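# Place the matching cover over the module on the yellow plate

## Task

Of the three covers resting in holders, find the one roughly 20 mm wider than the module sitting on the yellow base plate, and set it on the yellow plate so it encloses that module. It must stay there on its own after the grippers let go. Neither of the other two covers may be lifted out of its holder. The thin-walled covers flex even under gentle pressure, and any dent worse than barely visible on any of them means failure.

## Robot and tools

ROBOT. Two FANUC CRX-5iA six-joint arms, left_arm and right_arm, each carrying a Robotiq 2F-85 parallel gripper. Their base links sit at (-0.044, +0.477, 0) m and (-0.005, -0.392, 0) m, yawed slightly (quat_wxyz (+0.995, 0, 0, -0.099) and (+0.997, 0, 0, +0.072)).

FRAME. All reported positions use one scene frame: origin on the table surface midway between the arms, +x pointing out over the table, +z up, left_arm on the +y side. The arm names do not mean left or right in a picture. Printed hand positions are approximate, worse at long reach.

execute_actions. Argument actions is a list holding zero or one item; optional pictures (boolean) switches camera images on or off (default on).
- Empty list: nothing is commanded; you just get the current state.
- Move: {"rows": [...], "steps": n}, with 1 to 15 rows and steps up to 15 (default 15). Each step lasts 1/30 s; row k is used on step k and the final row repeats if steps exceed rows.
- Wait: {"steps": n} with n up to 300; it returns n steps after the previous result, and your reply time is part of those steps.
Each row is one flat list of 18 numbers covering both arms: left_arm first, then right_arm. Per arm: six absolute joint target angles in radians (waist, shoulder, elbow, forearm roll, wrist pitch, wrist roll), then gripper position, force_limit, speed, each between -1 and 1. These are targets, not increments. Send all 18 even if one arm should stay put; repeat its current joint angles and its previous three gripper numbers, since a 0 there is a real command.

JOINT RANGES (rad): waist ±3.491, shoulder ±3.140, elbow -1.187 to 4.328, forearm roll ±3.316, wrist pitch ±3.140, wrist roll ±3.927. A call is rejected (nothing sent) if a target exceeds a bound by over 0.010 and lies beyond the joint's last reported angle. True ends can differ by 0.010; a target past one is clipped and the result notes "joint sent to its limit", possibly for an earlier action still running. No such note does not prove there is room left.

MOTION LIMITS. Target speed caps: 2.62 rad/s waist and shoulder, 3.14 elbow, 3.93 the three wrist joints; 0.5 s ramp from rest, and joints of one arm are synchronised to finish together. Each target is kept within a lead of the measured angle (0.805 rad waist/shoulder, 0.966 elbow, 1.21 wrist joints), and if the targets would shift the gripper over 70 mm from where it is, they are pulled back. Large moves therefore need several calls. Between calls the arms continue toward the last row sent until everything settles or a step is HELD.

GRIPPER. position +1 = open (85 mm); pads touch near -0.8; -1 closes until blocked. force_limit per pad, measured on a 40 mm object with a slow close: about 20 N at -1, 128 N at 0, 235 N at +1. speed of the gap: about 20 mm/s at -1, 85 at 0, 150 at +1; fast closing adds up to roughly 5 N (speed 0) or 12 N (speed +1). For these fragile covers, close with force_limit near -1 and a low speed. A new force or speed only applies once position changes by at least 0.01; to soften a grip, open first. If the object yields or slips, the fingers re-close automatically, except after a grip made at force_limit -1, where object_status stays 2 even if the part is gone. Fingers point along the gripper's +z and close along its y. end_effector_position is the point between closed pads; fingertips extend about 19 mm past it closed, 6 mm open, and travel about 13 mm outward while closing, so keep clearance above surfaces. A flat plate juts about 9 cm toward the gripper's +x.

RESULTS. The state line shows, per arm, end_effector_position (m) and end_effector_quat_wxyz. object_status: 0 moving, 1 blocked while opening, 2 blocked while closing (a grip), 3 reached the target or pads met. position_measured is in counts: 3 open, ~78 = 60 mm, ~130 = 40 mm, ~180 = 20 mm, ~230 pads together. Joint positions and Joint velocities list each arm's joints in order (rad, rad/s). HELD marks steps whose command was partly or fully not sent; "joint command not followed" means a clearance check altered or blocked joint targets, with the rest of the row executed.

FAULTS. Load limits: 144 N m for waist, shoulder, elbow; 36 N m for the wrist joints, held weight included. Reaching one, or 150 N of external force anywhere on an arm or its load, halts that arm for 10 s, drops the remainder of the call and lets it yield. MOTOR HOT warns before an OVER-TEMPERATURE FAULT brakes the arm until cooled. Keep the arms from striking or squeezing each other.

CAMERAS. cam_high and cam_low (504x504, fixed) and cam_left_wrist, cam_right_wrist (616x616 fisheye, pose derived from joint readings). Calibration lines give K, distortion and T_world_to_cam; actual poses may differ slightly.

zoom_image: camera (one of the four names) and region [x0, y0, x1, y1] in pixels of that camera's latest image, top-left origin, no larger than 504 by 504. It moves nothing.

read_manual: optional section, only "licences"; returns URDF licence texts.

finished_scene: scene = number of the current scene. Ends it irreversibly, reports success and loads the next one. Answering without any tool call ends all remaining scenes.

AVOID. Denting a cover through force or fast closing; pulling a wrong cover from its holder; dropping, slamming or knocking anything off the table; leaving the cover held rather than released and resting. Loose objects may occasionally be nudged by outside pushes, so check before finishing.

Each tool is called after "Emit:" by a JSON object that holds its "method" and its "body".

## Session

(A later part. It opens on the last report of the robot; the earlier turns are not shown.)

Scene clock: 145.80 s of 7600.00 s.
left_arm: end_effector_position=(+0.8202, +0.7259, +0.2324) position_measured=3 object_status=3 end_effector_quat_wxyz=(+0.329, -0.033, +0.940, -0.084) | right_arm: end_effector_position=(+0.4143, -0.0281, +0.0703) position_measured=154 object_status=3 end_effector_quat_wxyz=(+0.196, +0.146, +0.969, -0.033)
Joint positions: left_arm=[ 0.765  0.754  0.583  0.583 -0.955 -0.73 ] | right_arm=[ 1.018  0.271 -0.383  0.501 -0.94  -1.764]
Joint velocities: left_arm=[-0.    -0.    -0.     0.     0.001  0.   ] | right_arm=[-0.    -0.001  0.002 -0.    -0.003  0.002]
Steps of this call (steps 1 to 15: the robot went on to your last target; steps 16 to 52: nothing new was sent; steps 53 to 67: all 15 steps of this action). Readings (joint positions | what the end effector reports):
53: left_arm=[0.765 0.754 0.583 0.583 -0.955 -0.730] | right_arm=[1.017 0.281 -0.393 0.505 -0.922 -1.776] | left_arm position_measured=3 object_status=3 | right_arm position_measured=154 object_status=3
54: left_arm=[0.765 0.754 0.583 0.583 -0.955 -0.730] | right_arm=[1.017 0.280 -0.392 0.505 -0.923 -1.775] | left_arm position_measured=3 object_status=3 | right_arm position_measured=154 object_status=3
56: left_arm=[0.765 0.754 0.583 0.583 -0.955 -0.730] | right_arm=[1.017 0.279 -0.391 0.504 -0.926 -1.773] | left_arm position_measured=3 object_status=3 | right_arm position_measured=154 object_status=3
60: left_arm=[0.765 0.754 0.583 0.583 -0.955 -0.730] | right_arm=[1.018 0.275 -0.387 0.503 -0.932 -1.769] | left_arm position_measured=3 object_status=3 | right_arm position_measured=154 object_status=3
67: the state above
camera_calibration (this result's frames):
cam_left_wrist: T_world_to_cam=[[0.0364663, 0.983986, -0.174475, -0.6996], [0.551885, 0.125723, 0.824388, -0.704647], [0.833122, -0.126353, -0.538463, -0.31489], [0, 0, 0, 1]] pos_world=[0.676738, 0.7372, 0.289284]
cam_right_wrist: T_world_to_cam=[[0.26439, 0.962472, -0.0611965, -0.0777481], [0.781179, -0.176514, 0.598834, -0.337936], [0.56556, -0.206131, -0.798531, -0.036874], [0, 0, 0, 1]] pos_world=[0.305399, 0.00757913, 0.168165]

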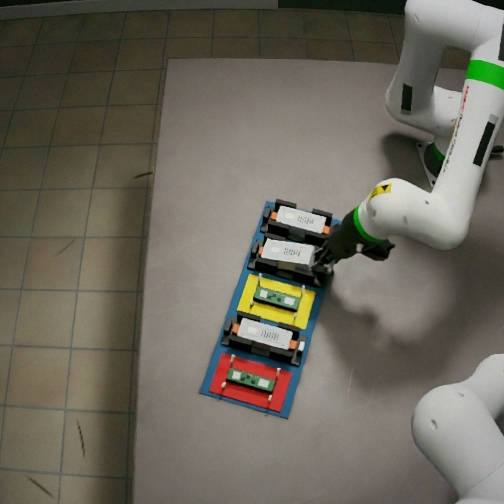

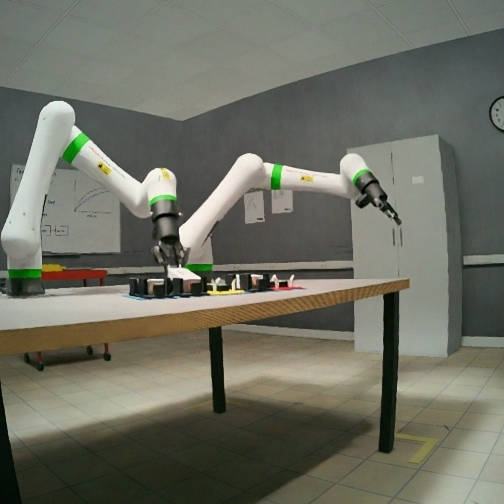

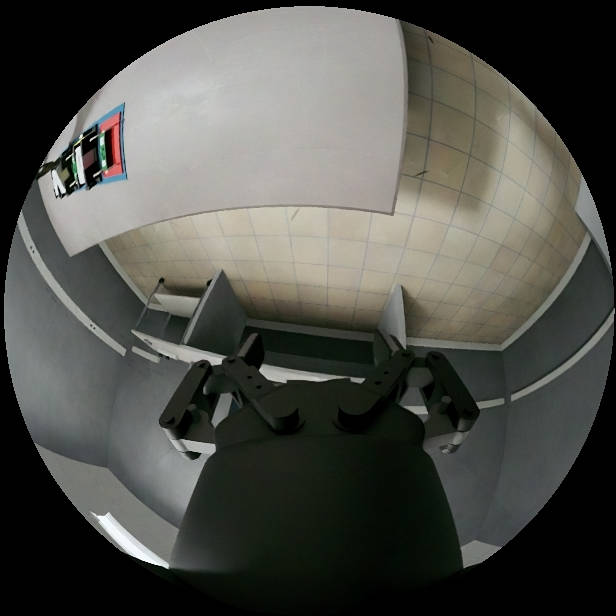

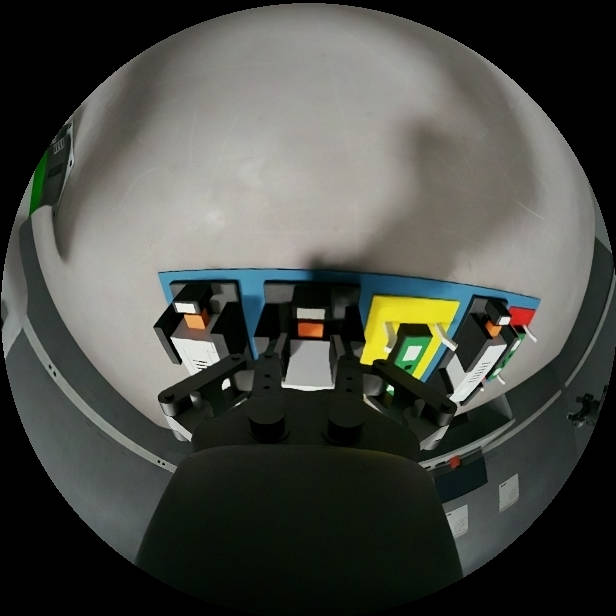

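Emit:
{"method": "execute_actions", "body": {"actions": [{"rows":[[0.765,0.754,0.583,0.583,-0.955,-0.73,1,0,0,1.025,0.2713,-0.3986,0.5304,-0.9371,-1.7956,-0.2,0,0.5],[0.765,0.754,0.583,0.583,-0.955,-0.73,1,0,0,1.0318,0.2718,-0.414,0.5597,-0.9339,-1.8272,-0.2,0,0.5],[0.765,0.754,0.583,0.583,-0.955,-0.73,1,0,0,1.0387,0.2723,-0.4294,0.5891,-0.9308,-1.8588,-0.2,0,0.5],[0.765,0.754,0.583,0.583,-0.955,-0.73,1,0,0,1.0456,0.2728,-0.4447,0.6185,-0.9277,-1.8904,-0.2,0,0.5],[0.765,0.754,0.583,0.583,-0.955,-0.73,1,0,0,1.0524,0.2733,-0.4601,0.6478,-0.9245,-1.922,-0.2,0,0.5]],"steps":15}]}}

Emit:
{"method": "zoom_image", "body": {"camera": "cam_right_wrist", "region": [230,270,390,420]}}

Emit:
{"method": "zoom_image", "body": {"camera": "cam_low", "region": [130,250,230,305]}}

Scene clock: 160.50 s of 7600.00 s.
left_arm: end_effector_position=(+0.8202, +0.7259, +0.2324) position_measured=3 object_status=3 end_effector_quat_wxyz=(+0.329, -0.033, +0.940, -0.084) | right_arm: end_effector_position=(+0.4158, -0.0316, +0.0672) position_measured=154 object_status=3 end_effector_quat_wxyz=(+0.245, +0.147, +0.957, -0.044)
Joint positions: left_arm=[ 0.765  0.754  0.583  0.583 -0.955 -0.73 ] | right_arm=[ 1.053  0.273 -0.46   0.648 -0.924 -1.922]
Joint velocities: left_arm=[ 0.    -0.     0.001 -0.     0.     0.   ] | right_arm=[ 0.001  0.001 -0.001  0.001  0.    -0.002]
Steps of this call (steps 1 to 15: the robot went on to your last target; steps 16 to 90: nothing new was sent; then 11.20 s passed at rest; steps 91 to 105: all 15 steps of this action). Readings (joint positions | what the end effector reports):
91: left_arm=[0.765 0.754 0.583 0.583 -0.955 -0.730] | right_arm=[1.018 0.271 -0.383 0.501 -0.940 -1.764] | left_arm position_measured=3 object_status=3 | right_arm position_measured=154 object_status=3
92: left_arm=[0.765 0.754 0.583 0.583 -0.955 -0.730] | right_arm=[1.020 0.271 -0.386 0.508 -0.940 -1.771] | left_arm position_measured=3 object_status=3 | right_arm position_measured=154 object_status=3
94: left_arm=[0.765 0.754 0.583 0.583 -0.955 -0.730] | right_arm=[1.028 0.271 -0.405 0.543 -0.935 -1.809] | left_arm position_measured=3 object_status=3 | right_arm position_measured=154 object_status=3
98: left_arm=[0.765 0.754 0.583 0.583 -0.955 -0.730] | right_arm=[1.049 0.273 -0.451 0.630 -0.926 -1.902] | left_arm position_measured=3 object_status=3 | right_arm position_measured=154 object_status=3
105: the state above
camera_calibration (this result's frames):
cam_left_wrist: T_world_to_cam=[[0.0364661, 0.983986, -0.174475, -0.6996], [0.551885, 0.125723, 0.824388, -0.704647], [0.833122, -0.126352, -0.538463, -0.31489], [0, 0, 0, 1]] pos_world=[0.676738, 0.7372, 0.289284]
cam_right_wrist: T_world_to_cam=[[0.277394, 0.958187, -0.0702181, -0.0799254], [0.718598, -0.158411, 0.677144, -0.316491], [0.637707, -0.238294, -0.732493, -0.0764062], [0, 0, 0, 1]] pos_world=[0.298325, 0.00824089, 0.152731]

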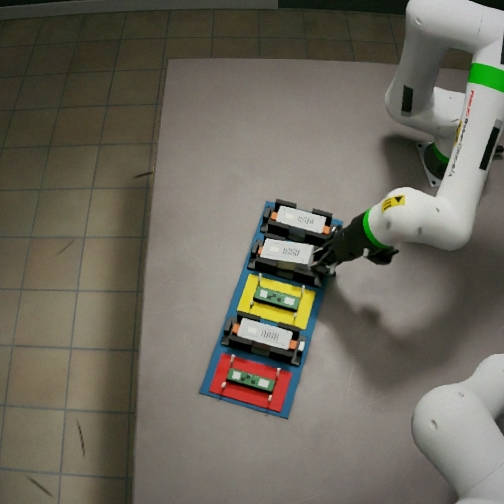

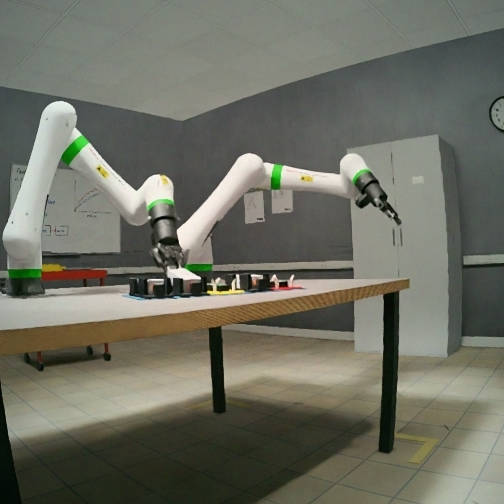

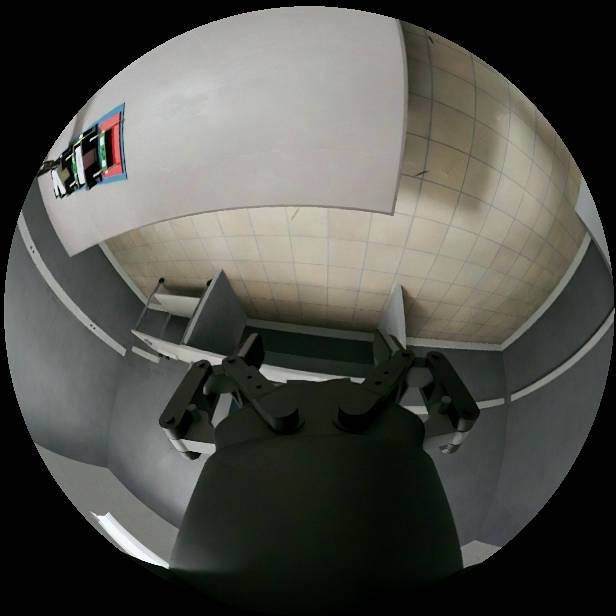

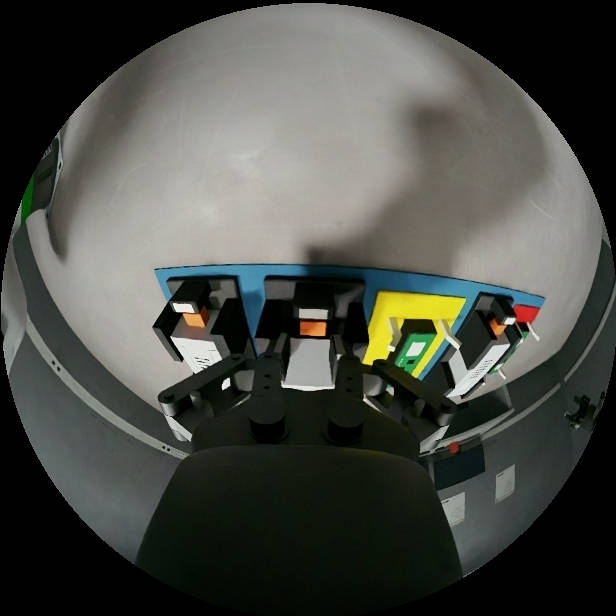

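Region (230, 270, 390, 420) of cam_right_wrist's 616x616 image, scaled by 3.150, with more detail than that image has; it fills the top 472 rows of this view, and the rest is white.

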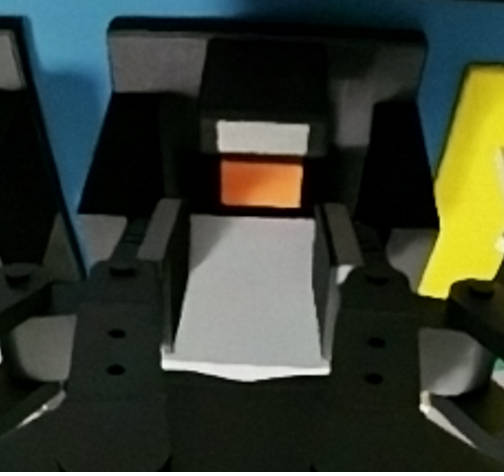

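Region (130, 250, 230, 305) of cam_low's 504x504 image, scaled by 5.040, with more detail than that image has; it fills the top 277 rows of this view, and the rest is white.

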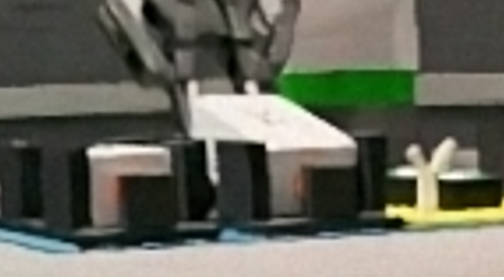

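Emit:
{"method": "execute_actions", "body": {"actions": []}}

Scene clock: 163.37 s of 7600.00 s.
left_arm: end_effector_position=(+0.8202, +0.7259, +0.2324) position_measured=3 object_status=3 end_effector_quat_wxyz=(+0.329, -0.033, +0.940, -0.084) | right_arm: end_effector_position=(+0.4159, -0.0319, +0.0671) position_measured=154 object_status=3 end_effector_quat_wxyz=(+0.245, +0.147, +0.957, -0.044)
Joint positions: left_arm=[ 0.765  0.754  0.583  0.583 -0.955 -0.73 ] | right_arm=[ 1.052  0.273 -0.46   0.648 -0.925 -1.922]
Joint velocities: left_arm=[ 0.     0.001 -0.001  0.001 -0.001 -0.   ] | right_arm=[-0.001  0.    -0.     0.002 -0.     0.002]
Steps of this call (steps 1 to 15: the robot went on to your last target; steps 16 to 86: nothing new was sent). Readings (joint positions | what the end effector reports):
1: left_arm=[0.765 0.754 0.583 0.583 -0.955 -0.730] | right_arm=[1.053 0.273 -0.460 0.648 -0.924 -1.922] | left_arm position_measured=3 object_status=3 | right_arm position_measured=154 object_status=3
2: left_arm=[0.765 0.754 0.583 0.583 -0.955 -0.730] | right_arm=[1.053 0.273 -0.460 0.648 -0.924 -1.922] | left_arm position_measured=3 object_status=3 | right_arm position_measured=154 object_status=3
4: left_arm=[0.765 0.754 0.583 0.583 -0.955 -0.730] | right_arm=[1.053 0.273 -0.460 0.648 -0.924 -1.922] | left_arm position_measured=3 object_status=3 | right_arm position_measured=154 object_status=3
8: left_arm=[0.765 0.754 0.583 0.583 -0.955 -0.730] | right_arm=[1.053 0.273 -0.460 0.648 -0.924 -1.922] | left_arm position_measured=3 object_status=3 | right_arm position_measured=154 object_status=3
86: the state above
All arms were judged still, so your last target was given up. Only a new action makes them travel on or press farther. Fingers that are still opening or closing keep moving.
camera_calibration (this result's frames):
cam_left_wrist: T_world_to_cam=[[0.0364659, 0.983986, -0.174475, -0.6996], [0.551885, 0.125723, 0.824388, -0.704647], [0.833122, -0.126352, -0.538463, -0.31489], [0, 0, 0, 1]] pos_world=[0.676738, 0.7372, 0.289284]
cam_right_wrist: T_world_to_cam=[[0.277926, 0.958013, -0.0704817, -0.0799248], [0.718507, -0.158622, 0.677191, -0.316581], [0.637578, -0.23885, -0.732424, -0.0765953], [0, 0, 0, 1]] pos_world=[0.298514, 0.00805751, 0.152653]

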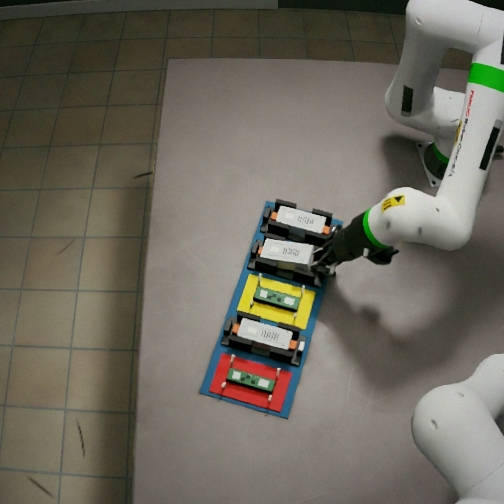

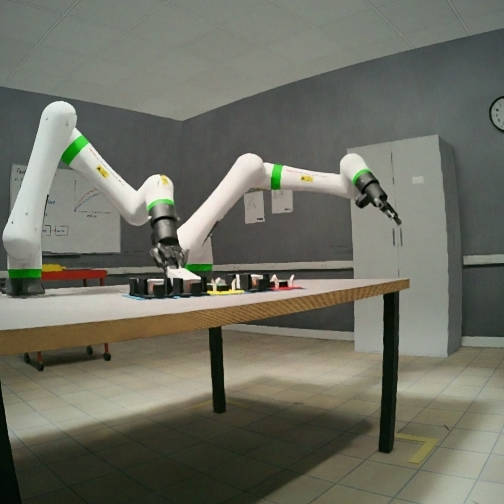

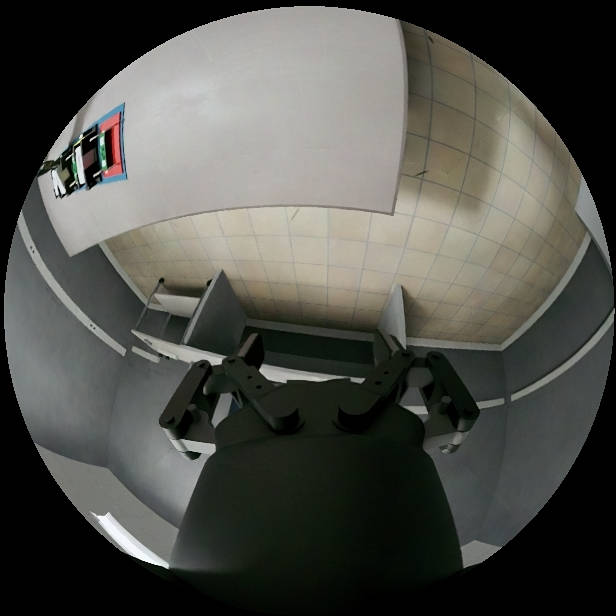

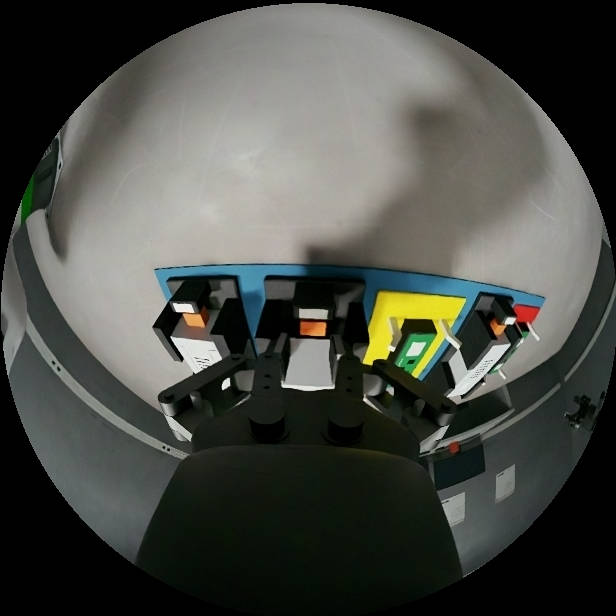

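Emit:
{"method": "zoom_image", "body": {"camera": "cam_right_wrist", "region": [230, 260, 430, 420]}}

Emit:
{"method": "zoom_image", "body": {"camera": "cam_low", "region": [120, 230, 260, 310]}}

Emit:
{"method": "zoom_image", "body": {"camera": "cam_high", "region": [230, 190, 370, 310]}}

Region (230, 260, 430, 420) of cam_right_wrist's 616x616 image, scaled by 2.520, with more detail than that image has; it fills the top 403 rows of this view, and the rest is white.

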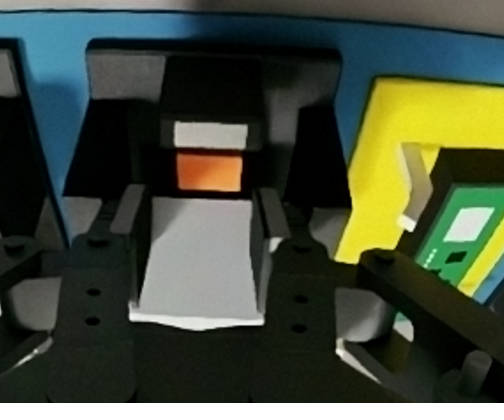

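Region (120, 230, 260, 310) of cam_low's 504x504 image, scaled by 3.600, with more detail than that image has; it fills the top 288 rows of this view, and the rest is white.

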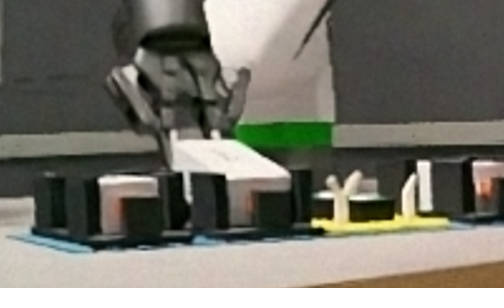

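Region (230, 190, 370, 310) of cam_high's 504x504 image, scaled by 3.600, with more detail than that image has; it fills the top 432 rows of this view, and the rest is white.

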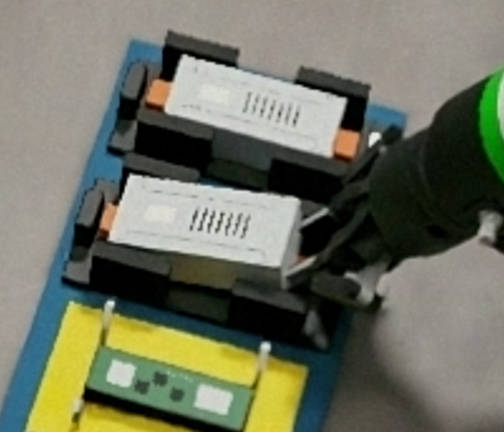

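Emit:
{"method": "execute_actions", "body": {"actions": [{"rows":[[1.052,0.2725,-0.4587,0.647,-0.9265,-1.9203,-0.2,0,0.5,0.765,0.754,0.583,0.583,-0.955,-0.73,1,0,0],[1.052,0.2725,-0.4587,0.647,-0.9265,-1.9203,-0.2,0,0.5,0.765,0.754,0.583,0.583,-0.955,-0.73,1,0,0],[1.0512,0.2712,-0.4568,0.646,-0.929,-1.918,-0.2,0,0.5,0.765,0.754,0.583,0.583,-0.955,-0.73,1,0,0],[1.0512,0.2712,-0.4568,0.646,-0.929,-1.918,-0.2,0,0.5,0.765,0.754,0.583,0.583,-0.955,-0.73,1,0,0],[1.0506,0.27,-0.455,0.645,-0.9315,-1.916,-0.2,0,0.5,0.765,0.754,0.583,0.583,-0.955,-0.73,1,0,0],[1.0506,0.27,-0.455,0.645,-0.9315,-1.916,-0.2,0,0.5,0.765,0.754,0.583,0.583,-0.955,-0.73,1,0,0],[1.05,0.2687,-0.453,0.644,-0.934,-1.914,-0.2,0,0.5,0.765,0.754,0.583,0.583,-0.955,-0.73,1,0,0],[1.05,0.2687,-0.453,0.644,-0.934,-1.914,-0.2,0,0.5,0.765,0.754,0.583,0.583,-0.955,-0.73,1,0,0],[1.0495,0.267,-0.4488,0.6428,-0.94,-1.908,-0.2,0,0.5,0.765,0.754,0.583,0.583,-0.955,-0.73,1,0,0]],"steps":15}]}}

Emit:
{"method": "zoom_image", "body": {"camera": "cam_right_wrist", "region": [230, 260, 430, 420]}}

Emit:
{"method": "zoom_image", "body": {"camera": "cam_low", "region": [120, 230, 260, 310]}}

Scene clock: 176.47 s of 7600.00 s.
left_arm: end_effector_position=(+0.6297, +0.7336, +0.1410) position_measured=154 object_status=3 end_effector_quat_wxyz=(+0.260, +0.164, +0.949, -0.064) | right_arm: end_effector_position=(+0.4154, -0.0291, +0.0690) position_measured=108 object_status=1 end_effector_quat_wxyz=(+0.244, +0.145, +0.958, -0.043)
Joint positions: left_arm=[ 0.928  0.476 -0.003  0.617 -0.945 -1.404] | right_arm=[ 1.055  0.273 -0.453  0.643 -0.928 -1.915]
Joint velocities: left_arm=[ 0.     0.001 -0.001 -0.     0.001  0.   ] | right_arm=[-0.    -0.    -0.    -0.     0.    -0.002]
FORCE FAULT: contact force on the right arm reached its limit, and that arm stopped for 10 seconds. The contact can be on any part of that arm, not only on its tool. That arm's remaining commands of this call were not run. That arm holds still and accepts commands again. Move the arm away from the contact; if what it grips holds it there, let go first. Pushing or pulling that hard again can fault the arm again.
The stop of the right arm began at step 93 of this call (marked STOPPED below). From that step on that arm followed nothing that you had sent. 13 of its steps, steps kept back included, did not run and will not run. Nothing is kept back now, and the robot has no last target.
Steps of this call (steps 1 to 90: nothing new was sent; steps 91 to 105: all 15 steps of this action; steps 106 to 393: the stop continued). Readings (joint positions | what the end effector reports):
91: left_arm=[0.765 0.754 0.582 0.583 -0.955 -0.731] | right_arm=[1.052 0.274 -0.460 0.648 -0.925 -1.922] | left_arm position_measured=3 object_status=0 | right_arm position_measured=154 object_status=0
92: left_arm=[0.766 0.751 0.577 0.583 -0.955 -0.738] | right_arm=[1.051 0.276 -0.454 0.647 -0.925 -1.915] | left_arm position_measured=5 object_status=0 | right_arm position_measured=152 object_status=0
93: left_arm=[0.770 0.745 0.564 0.584 -0.954 -0.754] | right_arm=[1.052 0.276 -0.454 0.644 -0.923 -1.915] | left_arm position_measured=11 object_status=0 | right_arm position_measured=148 object_status=0 STOPPED (the right arm)
94: left_arm=[0.776 0.735 0.545 0.586 -0.954 -0.777] | right_arm=[1.053 0.276 -0.454 0.642 -0.923 -1.915] | left_arm position_measured=19 object_status=0 | right_arm position_measured=142 object_status=0
98: left_arm=[0.816 0.668 0.406 0.594 -0.951 -0.941] | right_arm=[1.055 0.273 -0.453 0.643 -0.929 -1.915] | left_arm position_measured=59 object_status=0 | right_arm position_measured=118 object_status=0
393: the state above
camera_calibration (this result's frames):
cam_left_wrist: T_world_to_cam=[[0.38661, 0.921522, -0.0364705, -0.910245], [0.615672, -0.228448, 0.754162, -0.295516], [0.686645, -0.31402, -0.655675, 0.0419645], [0, 0, 0, 1]] pos_world=[0.505036, 0.784479, 0.217185]
cam_right_wrist: T_world_to_cam=[[0.273735, 0.959273, -0.0697463, -0.0805604], [0.720357, -0.156428, 0.675733, -0.317652], [0.637302, -0.235214, -0.733839, -0.0738492], [0, 0, 0, 1]] pos_world=[0.29794, 0.0102191, 0.154836]

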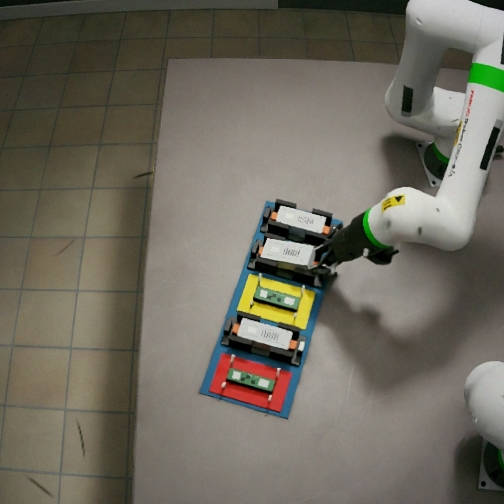

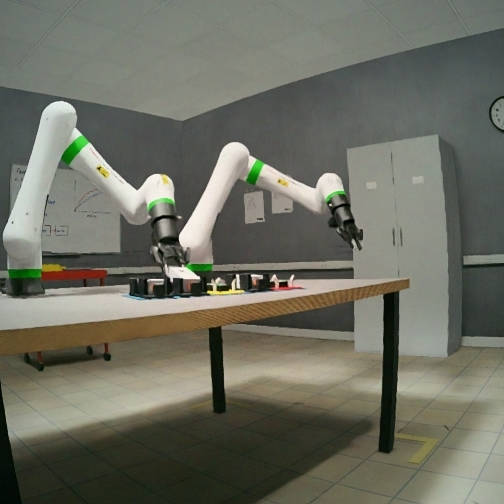

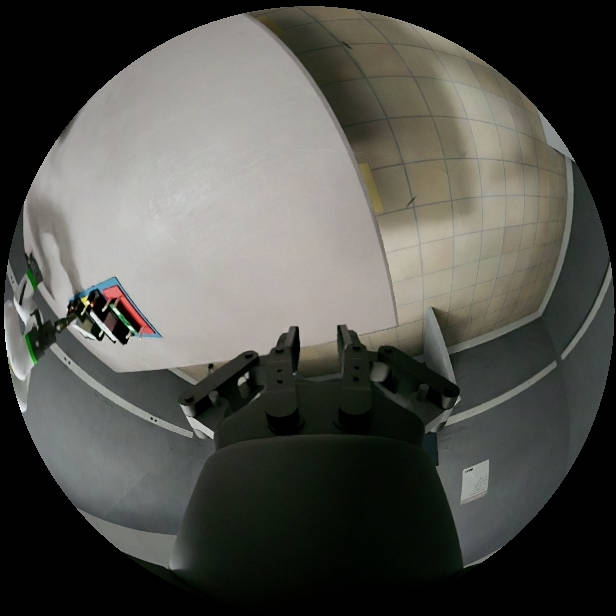

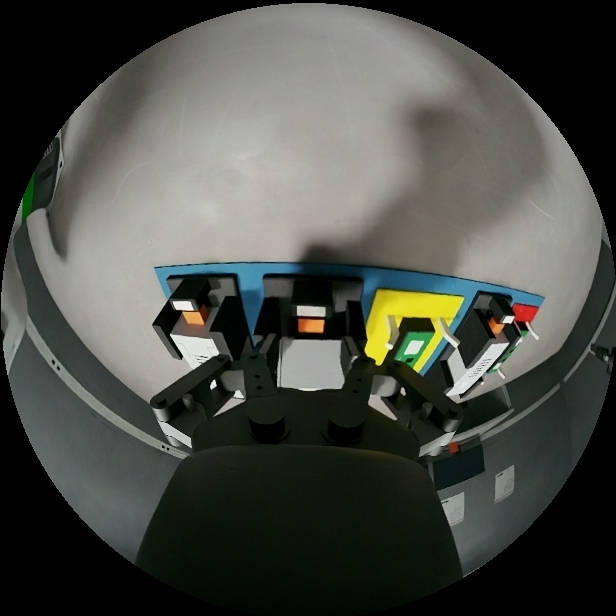

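Region (230, 260, 430, 420) of cam_right_wrist's 616x616 image, scaled by 2.520, with more detail than that image has; it fills the top 403 rows of this view, and the rest is white.

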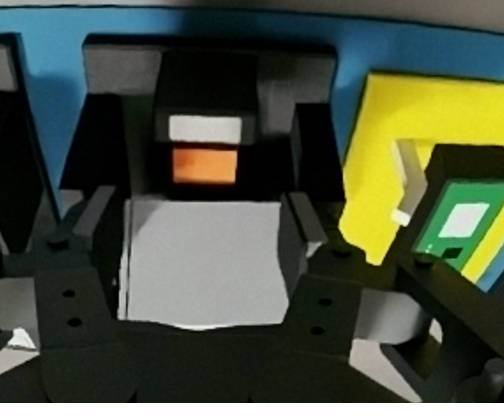

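Region (120, 230, 260, 310) of cam_low's 504x504 image, scaled by 3.600, with more detail than that image has; it fills the top 288 rows of this view, and the rest is white.

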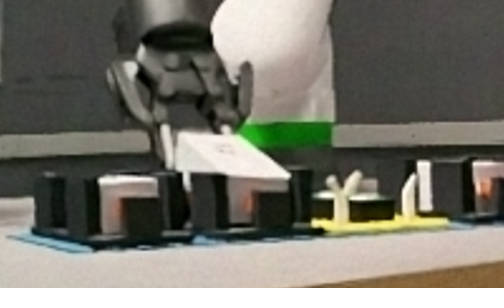

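Emit:
{"method": "execute_actions", "body": {"actions": [{"rows":[[0.765,0.754,0.583,0.583,-0.955,-0.73,1,0,0,1.055,0.273,-0.453,0.643,-0.928,-1.915,1,0,0]],"steps":15}]}}

Emit:
{"method": "zoom_image", "body": {"camera": "cam_high", "region": [250, 200, 370, 300]}}

Emit:
{"method": "zoom_image", "body": {"camera": "cam_right_wrist", "region": [240, 310, 400, 410]}}

Scene clock: 178.70 s of 7600.00 s.
left_arm: end_effector_position=(+0.7747, +0.7368, +0.2088) position_measured=61 object_status=0 end_effector_quat_wxyz=(+0.309, +0.017, +0.948, -0.073) | right_arm: end_effector_position=(+0.4155, -0.0290, +0.0692) position_measured=108 object_status=1 end_effector_quat_wxyz=(+0.244, +0.145, +0.958, -0.043)
Joint positions: left_arm=[ 0.807  0.682  0.432  0.592 -0.952 -0.904] | right_arm=[ 1.055  0.273 -0.453  0.643 -0.928 -1.915]
Joint velocities: left_arm=[-0.312  0.529  1.115 -0.065 -0.017  1.267] | right_arm=[ 0.    -0.     0.     0.001  0.    -0.001]
Steps of this call (steps 1 to 52: nothing new was sent; steps 53 to 67: all 15 steps of this action). Readings (joint positions | what the end effector reports):
53: left_arm=[0.928 0.476 -0.003 0.617 -0.945 -1.404] | right_arm=[1.055 0.273 -0.453 0.643 -0.928 -1.915] | left_arm position_measured=154 object_status=0 | right_arm position_measured=108 object_status=1
54: left_arm=[0.926 0.479 0.002 0.617 -0.945 -1.397] | right_arm=[1.055 0.273 -0.453 0.643 -0.928 -1.915] | left_arm position_measured=153 object_status=0 | right_arm position_measured=108 object_status=1
56: left_arm=[0.918 0.494 0.035 0.615 -0.946 -1.360] | right_arm=[1.055 0.273 -0.453 0.643 -0.928 -1.915] | left_arm position_measured=142 object_status=0 | right_arm position_measured=108 object_status=1
60: left_arm=[0.880 0.558 0.170 0.607 -0.948 -1.205] | right_arm=[1.055 0.273 -0.453 0.643 -0.928 -1.915] | left_arm position_measured=114 object_status=0 | right_arm position_measured=108 object_status=1
67: the state above
camera_calibration (this result's frames):
cam_left_wrist: T_world_to_cam=[[0.120953, 0.985008, -0.123005, -0.789733], [0.587476, 0.0288532, 0.808727, -0.614338], [0.800151, -0.170081, -0.575178, -0.222874], [0, 0, 0, 1]] pos_world=[0.634763, 0.757712, 0.271497]
cam_right_wrist: T_world_to_cam=[[0.274039, 0.959233, -0.0691003, -0.0808102], [0.720123, -0.157043, 0.675841, -0.317734], [0.637437, -0.234968, -0.733802, -0.0738131], [0, 0, 0, 1]] pos_world=[0.298004, 0.0102741, 0.154989]

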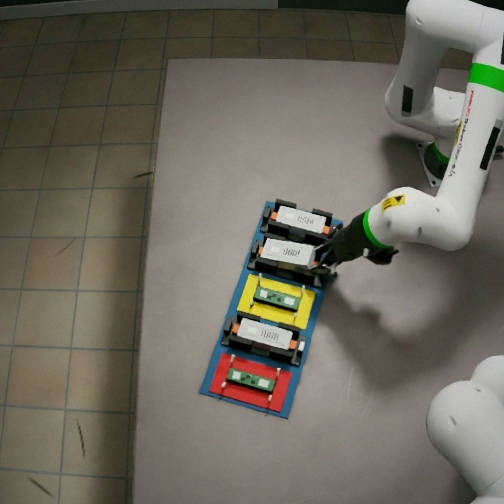

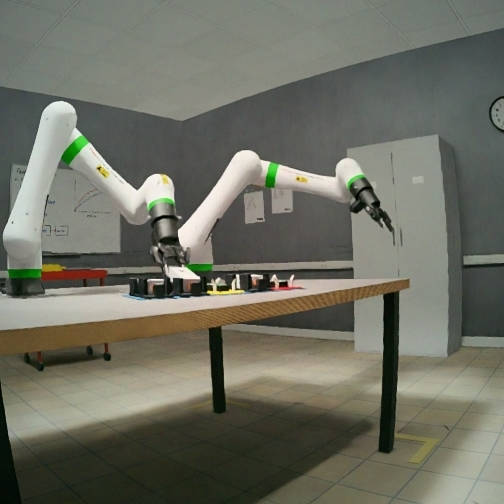

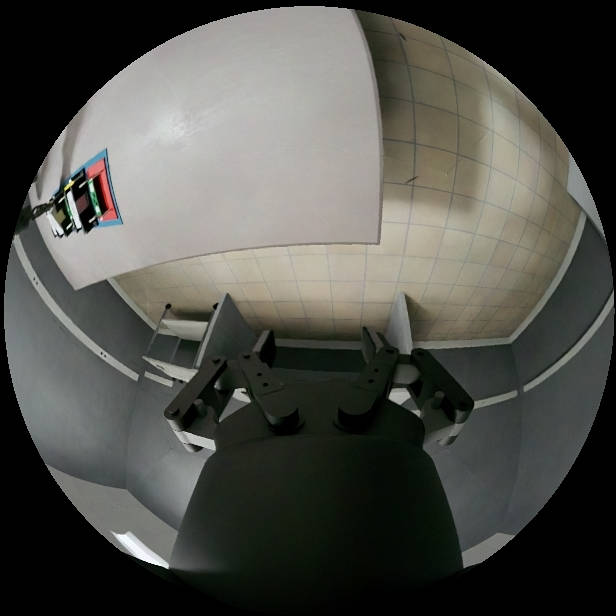

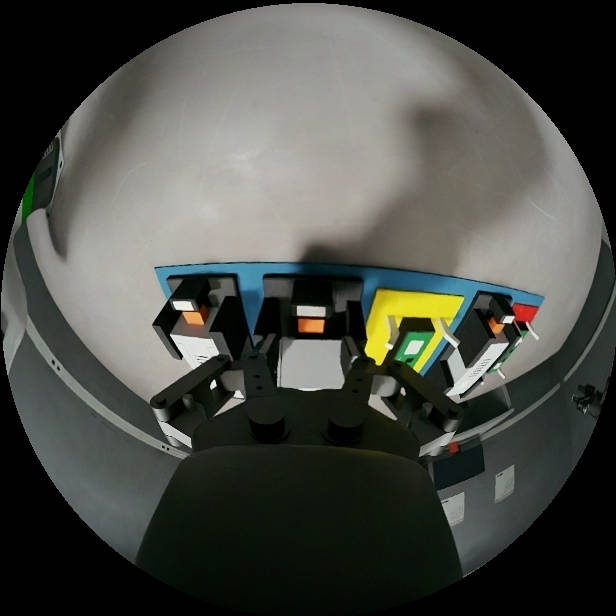

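Region (250, 200, 370, 300) of cam_high's 504x504 image, scaled by 4.200, with more detail than that image has.

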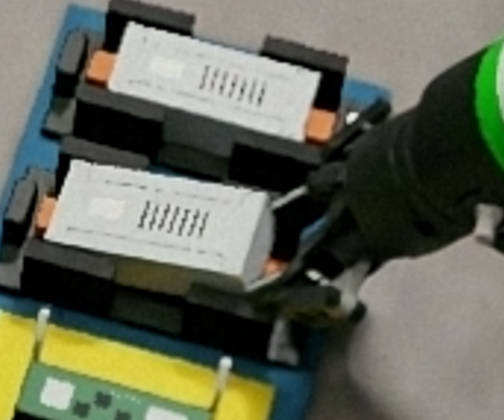

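Region (240, 310, 400, 410) of cam_right_wrist's 616x616 image, scaled by 3.150, with more detail than that image has; it fills the top 315 rows of this view, and the rest is white.

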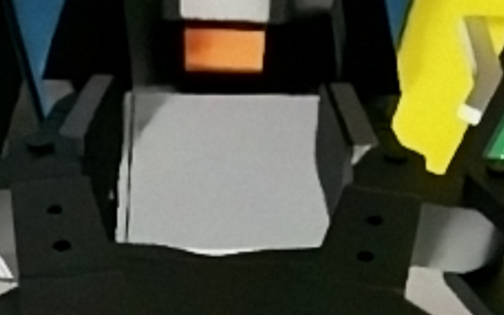

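Emit:
{"method": "execute_actions", "body": {"actions": [{"rows":[[0.765,0.754,0.583,0.583,-0.955,-0.73,1,0,0,1.055,0.273,-0.453,0.643,-0.928,-1.915,0.14,0,-1],[0.765,0.754,0.583,0.583,-0.955,-0.73,1,0,0,1.055,0.273,-0.453,0.643,-0.928,-1.915,0.14,0,-1],[0.765,0.754,0.583,0.583,-0.955,-0.73,1,0,0,1.055,0.273,-0.453,0.643,-0.928,-1.915,0.14,0,-1],[0.765,0.754,0.583,0.583,-0.955,-0.73,1,0,0,1.055,0.273,-0.453,0.643,-0.928,-1.915,0.14,0,-1],[0.765,0.754,0.583,0.583,-0.955,-0.73,1,0,0,1.0547,0.2722,-0.4516,0.6423,-0.93,-1.9133,0.14,0,-1],[0.765,0.754,0.583,0.583,-0.955,-0.73,1,0,0,1.0547,0.2722,-0.4516,0.6423,-0.93,-1.9133,0.14,0,-1],[0.765,0.754,0.583,0.583,-0.955,-0.73,1,0,0,1.0543,0.2715,-0.4502,0.6416,-0.932,-1.9115,0.14,0,-1],[0.765,0.754,0.583,0.583,-0.955,-0.73,1,0,0,1.0543,0.2715,-0.4502,0.6416,-0.932,-1.9115,0.14,0,-1],[0.765,0.754,0.583,0.583,-0.955,-0.73,1,0,0,1.054,0.2707,-0.4488,0.641,-0.934,-1.91,0.14,0,-1],[0.765,0.754,0.583,0.583,-0.955,-0.73,1,0,0,1.054,0.2707,-0.4488,0.641,-0.934,-1.91,0.14,0,-1],[0.765,0.754,0.583,0.583,-0.955,-0.73,1,0,0,1.0535,0.27,-0.4474,0.6403,-0.936,-1.908,0.14,0,-1],[0.765,0.754,0.583,0.583,-0.955,-0.73,1,0,0,1.0535,0.27,-0.4474,0.6403,-0.936,-1.908,0.14,0,-1],[0.765,0.754,0.583,0.583,-0.955,-0.73,1,0,0,1.053,0.2685,-0.4445,0.639,-0.94,-1.9045,0.14,0,-1]],"steps":15}]}}

Emit:
{"method": "zoom_image", "body": {"camera": "cam_right_wrist", "region": [230, 260, 430, 420]}}

Emit:
{"method": "zoom_image", "body": {"camera": "cam_low", "region": [120, 230, 260, 310]}}

Scene clock: 181.70 s of 7600.00 s.
left_arm: end_effector_position=(+0.8202, +0.7259, +0.2324) position_measured=3 object_status=3 end_effector_quat_wxyz=(+0.329, -0.033, +0.940, -0.084) | right_arm: end_effector_position=(+0.4171, -0.0296, +0.0742) position_measured=111 object_status=3 end_effector_quat_wxyz=(+0.245, +0.145, +0.958, -0.044)
Joint positions: left_arm=[ 0.765  0.754  0.583  0.583 -0.955 -0.73 ] | right_arm=[ 1.053  0.269 -0.445  0.639 -0.939 -1.905]
Joint velocities: left_arm=[ 0.     0.     0.001 -0.001  0.    -0.   ] | right_arm=[-0.004 -0.009  0.015 -0.006 -0.02   0.02 ]
Steps of this call (steps 1 to 30: the robot went on to your last target; steps 31 to 75: nothing new was sent; steps 76 to 90: all 15 steps of this action). Readings (joint positions | what the end effector reports):
76: left_arm=[0.765 0.754 0.583 0.583 -0.955 -0.730] | right_arm=[1.055 0.273 -0.453 0.643 -0.928 -1.915] | left_arm position_measured=3 object_status=3 | right_arm position_measured=108 object_status=0
77: left_arm=[0.765 0.754 0.583 0.583 -0.955 -0.730] | right_arm=[1.055 0.273 -0.453 0.643 -0.928 -1.915] | left_arm position_measured=3 object_status=3 | right_arm position_measured=109 object_status=0
79: left_arm=[0.765 0.754 0.583 0.583 -0.955 -0.730] | right_arm=[1.055 0.273 -0.453 0.643 -0.928 -1.915] | left_arm position_measured=3 object_status=3 | right_arm position_measured=111 object_status=0
83: left_arm=[0.765 0.754 0.583 0.583 -0.955 -0.730] | right_arm=[1.055 0.272 -0.451 0.642 -0.931 -1.913] | left_arm position_measured=3 object_status=3 | right_arm position_measured=111 object_status=0
90: the state above
camera_calibration (this result's frames):
cam_left_wrist: T_world_to_cam=[[0.036477, 0.983983, -0.174489, -0.699598], [0.551901, 0.125727, 0.824377, -0.704654], [0.833111, -0.126372, -0.538475, -0.314862], [0, 0, 0, 1]] pos_world=[0.676734, 0.737197, 0.289283]
cam_right_wrist: T_world_to_cam=[[0.27483, 0.95889, -0.0707045, -0.0806137], [0.719141, -0.15619, 0.677082, -0.322036], [0.638204, -0.236929, -0.732503, -0.0717562], [0, 0, 0, 1]] pos_world=[0.29954, 0.00999976, 0.159784]

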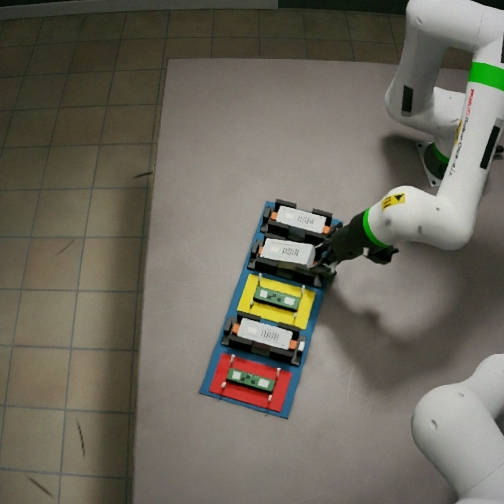

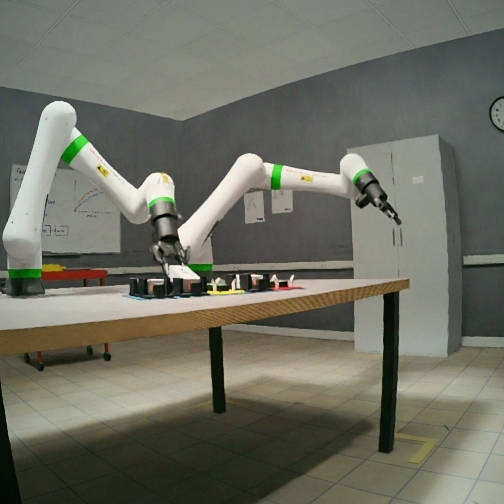

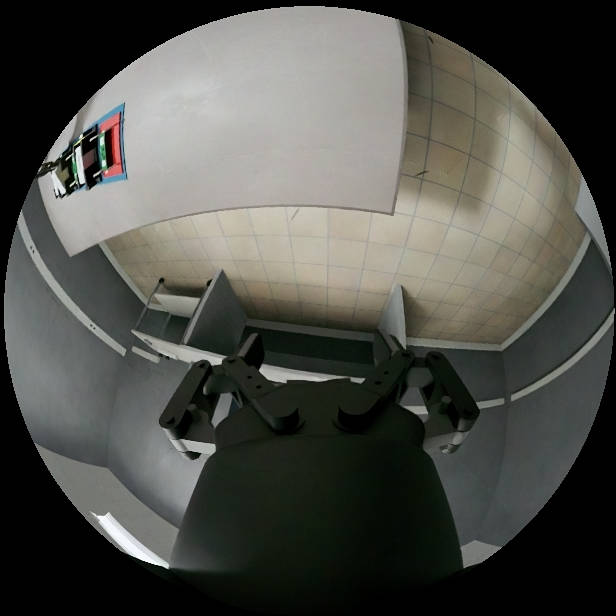

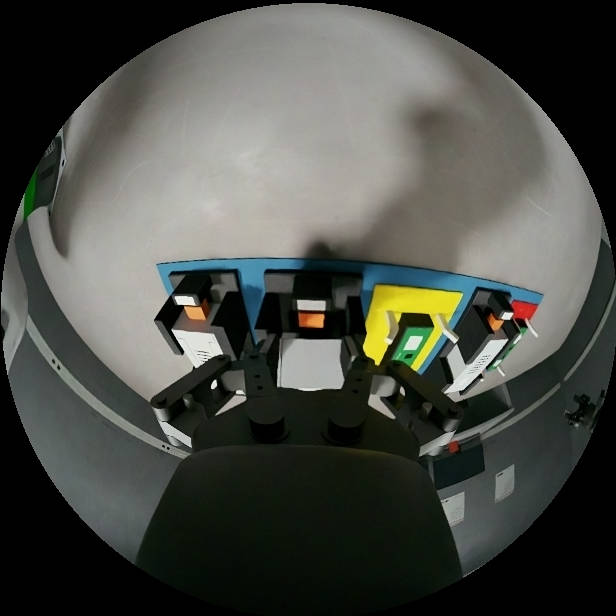

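Region (230, 260, 430, 420) of cam_right_wrist's 616x616 image, scaled by 2.520, with more detail than that image has; it fills the top 403 rows of this view, and the rest is white.

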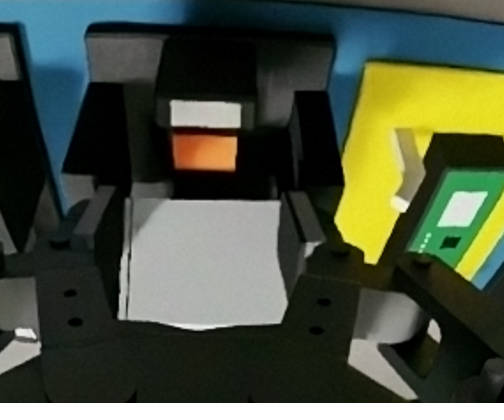

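Region (120, 230, 260, 310) of cam_low's 504x504 image, scaled by 3.600, with more detail than that image has; it fills the top 288 rows of this view, and the rest is white.

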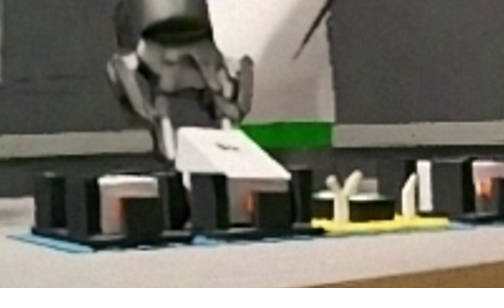

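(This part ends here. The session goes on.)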